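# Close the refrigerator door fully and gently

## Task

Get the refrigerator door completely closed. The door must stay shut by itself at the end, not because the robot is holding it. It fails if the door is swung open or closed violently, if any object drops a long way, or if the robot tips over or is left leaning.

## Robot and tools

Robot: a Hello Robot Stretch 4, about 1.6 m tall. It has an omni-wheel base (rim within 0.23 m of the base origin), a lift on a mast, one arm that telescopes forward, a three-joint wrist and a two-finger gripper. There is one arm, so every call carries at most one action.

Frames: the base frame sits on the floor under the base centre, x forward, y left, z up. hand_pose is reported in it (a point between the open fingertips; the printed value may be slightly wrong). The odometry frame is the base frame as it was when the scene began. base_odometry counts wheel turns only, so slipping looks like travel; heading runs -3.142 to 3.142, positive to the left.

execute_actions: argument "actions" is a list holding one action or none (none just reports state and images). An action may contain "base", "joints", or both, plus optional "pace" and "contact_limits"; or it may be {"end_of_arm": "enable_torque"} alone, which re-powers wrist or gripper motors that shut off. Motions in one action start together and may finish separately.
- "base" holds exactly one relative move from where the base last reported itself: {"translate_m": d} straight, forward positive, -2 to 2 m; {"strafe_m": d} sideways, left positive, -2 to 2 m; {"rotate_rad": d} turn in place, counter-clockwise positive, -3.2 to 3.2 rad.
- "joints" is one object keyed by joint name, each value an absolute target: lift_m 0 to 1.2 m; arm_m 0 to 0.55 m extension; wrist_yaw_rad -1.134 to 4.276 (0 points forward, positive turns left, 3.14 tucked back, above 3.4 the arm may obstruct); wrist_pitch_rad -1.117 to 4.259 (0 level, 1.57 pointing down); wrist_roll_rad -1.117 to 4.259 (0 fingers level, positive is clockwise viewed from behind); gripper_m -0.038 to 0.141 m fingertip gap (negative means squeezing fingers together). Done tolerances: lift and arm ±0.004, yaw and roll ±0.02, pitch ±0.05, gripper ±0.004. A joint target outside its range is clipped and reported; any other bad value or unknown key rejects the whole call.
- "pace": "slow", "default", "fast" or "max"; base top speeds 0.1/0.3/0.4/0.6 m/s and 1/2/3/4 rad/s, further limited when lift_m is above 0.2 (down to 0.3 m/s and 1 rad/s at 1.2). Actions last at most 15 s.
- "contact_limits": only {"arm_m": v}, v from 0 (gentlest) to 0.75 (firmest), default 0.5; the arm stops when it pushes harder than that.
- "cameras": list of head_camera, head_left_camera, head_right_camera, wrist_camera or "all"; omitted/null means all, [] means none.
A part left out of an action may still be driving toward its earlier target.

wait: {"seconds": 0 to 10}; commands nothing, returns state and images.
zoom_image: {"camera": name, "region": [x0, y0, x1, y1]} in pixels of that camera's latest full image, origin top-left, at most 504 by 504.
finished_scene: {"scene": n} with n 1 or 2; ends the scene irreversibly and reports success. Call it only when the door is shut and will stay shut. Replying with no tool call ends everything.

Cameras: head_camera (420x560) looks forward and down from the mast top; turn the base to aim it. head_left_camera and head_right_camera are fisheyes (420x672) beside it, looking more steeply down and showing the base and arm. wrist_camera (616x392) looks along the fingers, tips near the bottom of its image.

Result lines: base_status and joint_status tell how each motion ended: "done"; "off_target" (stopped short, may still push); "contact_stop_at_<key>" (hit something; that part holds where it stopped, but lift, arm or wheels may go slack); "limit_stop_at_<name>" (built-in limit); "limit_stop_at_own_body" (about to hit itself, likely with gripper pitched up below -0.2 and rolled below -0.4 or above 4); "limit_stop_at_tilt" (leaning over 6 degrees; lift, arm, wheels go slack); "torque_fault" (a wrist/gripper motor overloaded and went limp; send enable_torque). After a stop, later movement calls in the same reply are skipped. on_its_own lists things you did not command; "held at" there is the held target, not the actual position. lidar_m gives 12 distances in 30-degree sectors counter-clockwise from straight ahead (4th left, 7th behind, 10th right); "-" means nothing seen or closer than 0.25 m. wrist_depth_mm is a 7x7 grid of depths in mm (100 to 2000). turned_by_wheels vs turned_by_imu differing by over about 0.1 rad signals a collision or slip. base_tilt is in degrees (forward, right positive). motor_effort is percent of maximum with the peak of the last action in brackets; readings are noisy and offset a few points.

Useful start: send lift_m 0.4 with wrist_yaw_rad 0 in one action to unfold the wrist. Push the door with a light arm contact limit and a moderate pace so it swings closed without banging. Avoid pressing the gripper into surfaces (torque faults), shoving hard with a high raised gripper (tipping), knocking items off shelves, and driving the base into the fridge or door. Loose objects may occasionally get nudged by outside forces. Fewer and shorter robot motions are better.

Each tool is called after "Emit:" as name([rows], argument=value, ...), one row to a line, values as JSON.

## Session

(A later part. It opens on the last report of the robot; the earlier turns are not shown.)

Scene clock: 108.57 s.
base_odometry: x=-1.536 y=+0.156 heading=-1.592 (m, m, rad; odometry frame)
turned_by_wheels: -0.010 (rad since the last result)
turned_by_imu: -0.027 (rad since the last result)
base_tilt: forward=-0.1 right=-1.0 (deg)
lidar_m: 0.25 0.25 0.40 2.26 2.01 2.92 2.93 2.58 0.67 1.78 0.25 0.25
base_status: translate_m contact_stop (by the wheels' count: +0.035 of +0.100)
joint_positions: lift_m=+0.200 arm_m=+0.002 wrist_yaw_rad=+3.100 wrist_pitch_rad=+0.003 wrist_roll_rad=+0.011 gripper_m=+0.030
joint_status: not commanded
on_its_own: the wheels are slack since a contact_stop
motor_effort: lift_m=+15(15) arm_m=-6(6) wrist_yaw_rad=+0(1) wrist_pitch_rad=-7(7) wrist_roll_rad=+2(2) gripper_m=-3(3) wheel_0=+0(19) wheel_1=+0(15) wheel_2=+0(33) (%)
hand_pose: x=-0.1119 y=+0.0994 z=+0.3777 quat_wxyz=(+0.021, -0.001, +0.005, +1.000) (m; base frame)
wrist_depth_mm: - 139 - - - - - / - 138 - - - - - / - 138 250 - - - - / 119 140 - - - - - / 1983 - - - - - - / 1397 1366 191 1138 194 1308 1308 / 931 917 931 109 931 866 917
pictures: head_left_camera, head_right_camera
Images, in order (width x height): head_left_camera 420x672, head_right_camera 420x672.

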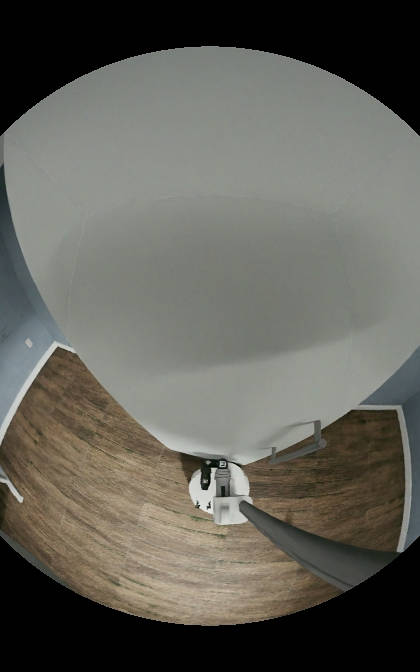

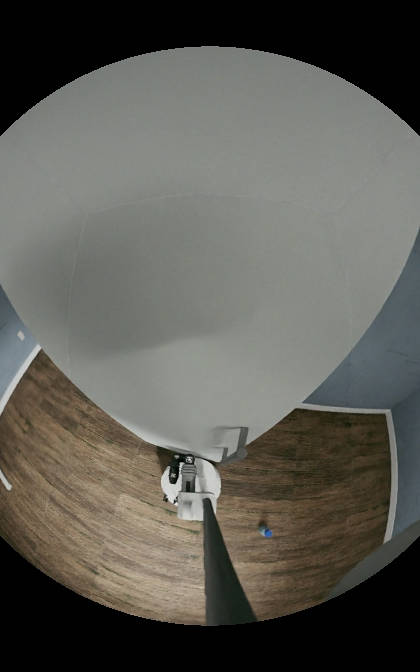

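Emit:
execute_actions([
  {"base":{"translate_m":-0.7},"pace":"fast"},
])

Scene clock: 113.33 s.
base_odometry: x=-1.521 y=+0.856 heading=-1.592 (m, m, rad; odometry frame)
turned_by_wheels: +0.000 (rad since the last result)
turned_by_imu: +0.000 (rad since the last result)
base_tilt: forward=+0.0 right=-1.0 (deg)
lidar_m: 0.80 1.00 2.70 1.93 2.18 2.23 2.25 2.41 2.02 2.03 0.56 1.50
base_status: done
joint_positions: lift_m=+0.200 arm_m=+0.002 wrist_yaw_rad=+3.100 wrist_pitch_rad=+0.003 wrist_roll_rad=+0.011 gripper_m=+0.030
joint_status: not commanded
motor_effort: lift_m=+15(15) arm_m=-6(6) wrist_yaw_rad=+0(0) wrist_pitch_rad=-7(7) wrist_roll_rad=+2(2) gripper_m=-4(2) wheel_0=+1(6) wheel_1=+1(7) wheel_2=-1(11) (%)
hand_pose: x=-0.1119 y=+0.0994 z=+0.3777 quat_wxyz=(+0.021, -0.001, +0.005, +1.000) (m; base frame)
wrist_depth_mm: - 139 - - - - - / - 139 - - - - - / - 138 251 - - - - / 119 141 - - - - - / 1921 - - - - - - / 1366 1397 191 1182 192 1336 1281 / 946 917 931 108 931 878 904
pictures: head_camera, head_left_camera, head_right_camera, wrist_camera
camera_calibration (this result's frames):
wrist_camera: T_world_to_cam=[[0.08317, 0.99603, -0.0317439, -0.0787535], [0.043225, -0.03543, -0.998437, 0.432723], [-0.995597, 0.0816679, -0.0460001, 0.123781], [0, 0, 0, 1]] pos_world=[0.111082, 0.0836632, 0.43524]
Images, in order (width x height): head_camera 420x560, head_left_camera 420x672, head_right_camera 420x672, wrist_camera 616x392.

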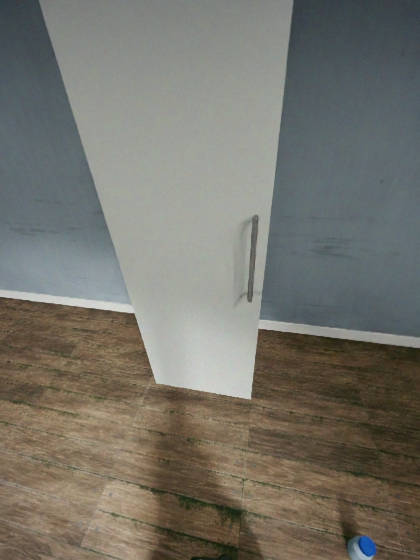

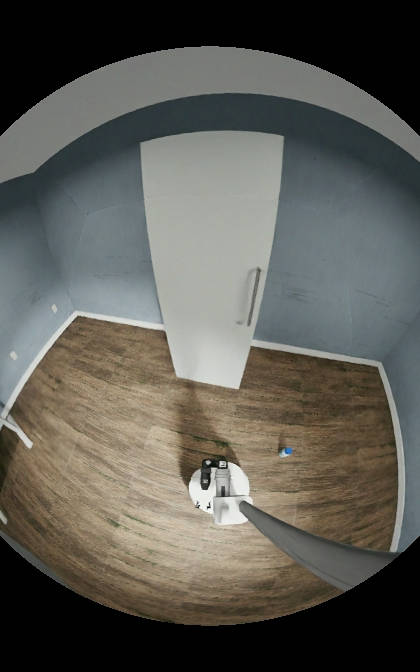

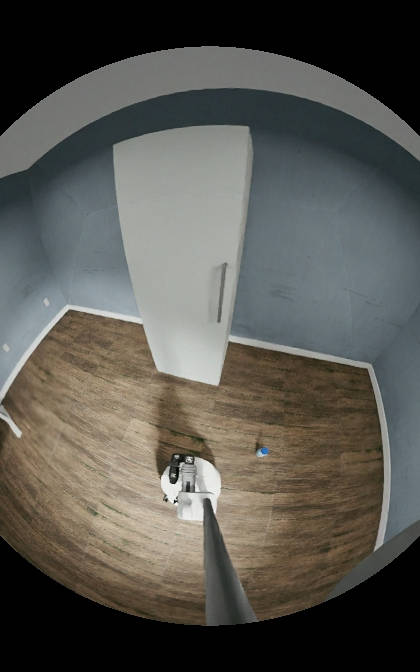

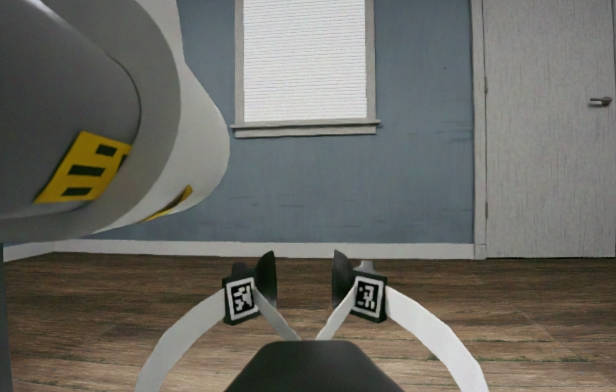

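Emit:
execute_actions([
  {"base":{"strafe_m":-0.2}},
], cameras=["head_camera","head_right_camera"])

Emit:
zoom_image(camera="head_camera", region=[150,200,300,420])

Scene clock: 122.90 s.
base_odometry: x=-1.721 y=+0.860 heading=-1.593 (m, m, rad; odometry frame)
turned_by_wheels: +0.000 (rad since the last result)
turned_by_imu: +0.001 (rad since the last result)
base_tilt: forward=-0.1 right=-1.0 (deg)
lidar_m: 0.79 0.94 2.77 2.12 2.42 2.27 2.29 2.19 1.83 1.83 0.38 1.45
base_status: done
joint_positions: lift_m=+0.200 arm_m=+0.002 wrist_yaw_rad=+3.100 wrist_pitch_rad=+0.003 wrist_roll_rad=+0.011 gripper_m=+0.030
joint_status: not commanded
motor_effort: lift_m=+15(15) arm_m=-6(6) wrist_yaw_rad=+0(1) wrist_pitch_rad=-7(7) wrist_roll_rad=+1(2) gripper_m=-2(2) wheel_0=-2(8) wheel_1=+0(9) wheel_2=+0(2) (%)
hand_pose: x=-0.1119 y=+0.0994 z=+0.3777 quat_wxyz=(+0.021, -0.001, +0.005, +1.000) (m; base frame)
wrist_depth_mm: - 139 - - - - - / - 138 - - - - - / - 138 251 - - - - / 119 141 - - - - - / 1921 - - - - - - / 1336 1397 191 1182 193 1336 1308 / 946 917 946 108 917 866 917
pictures: head_camera, head_right_camera
Images, in order (width x height): head_camera 420x560, head_right_camera 420x672.

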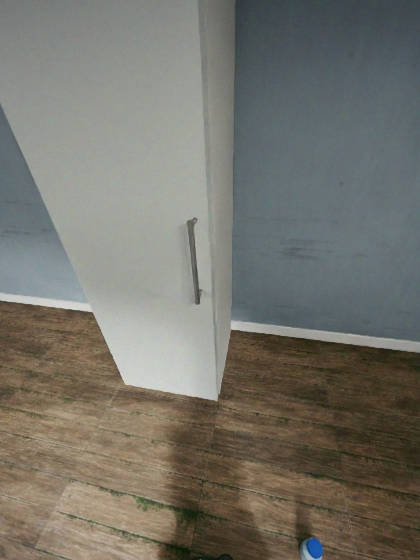

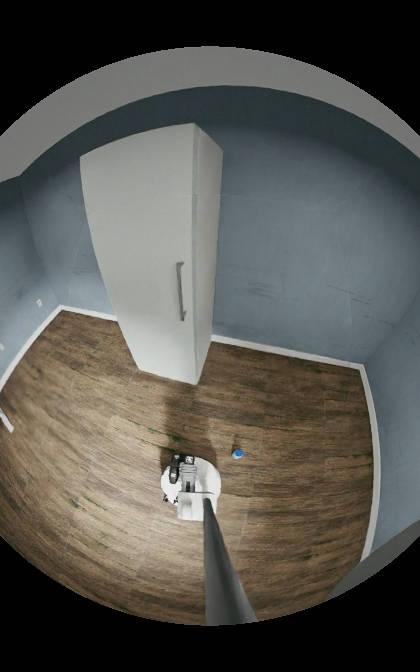

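Region (150, 200, 300, 420) of head_camera's 420x560 image, scaled by 2.291, with more detail than that image has; it fills the left 344 columns of this view, and the rest is white.

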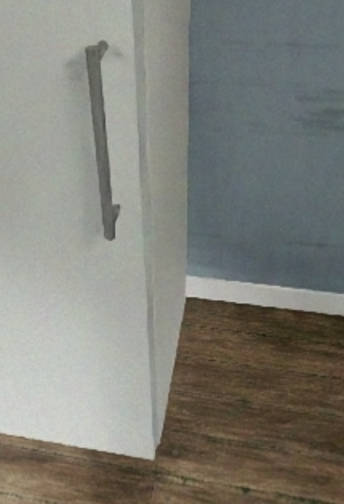

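No gap is visible, so the door is shut.

Emit:
finished_scene(scene=1)

The scene is finished: the task was done.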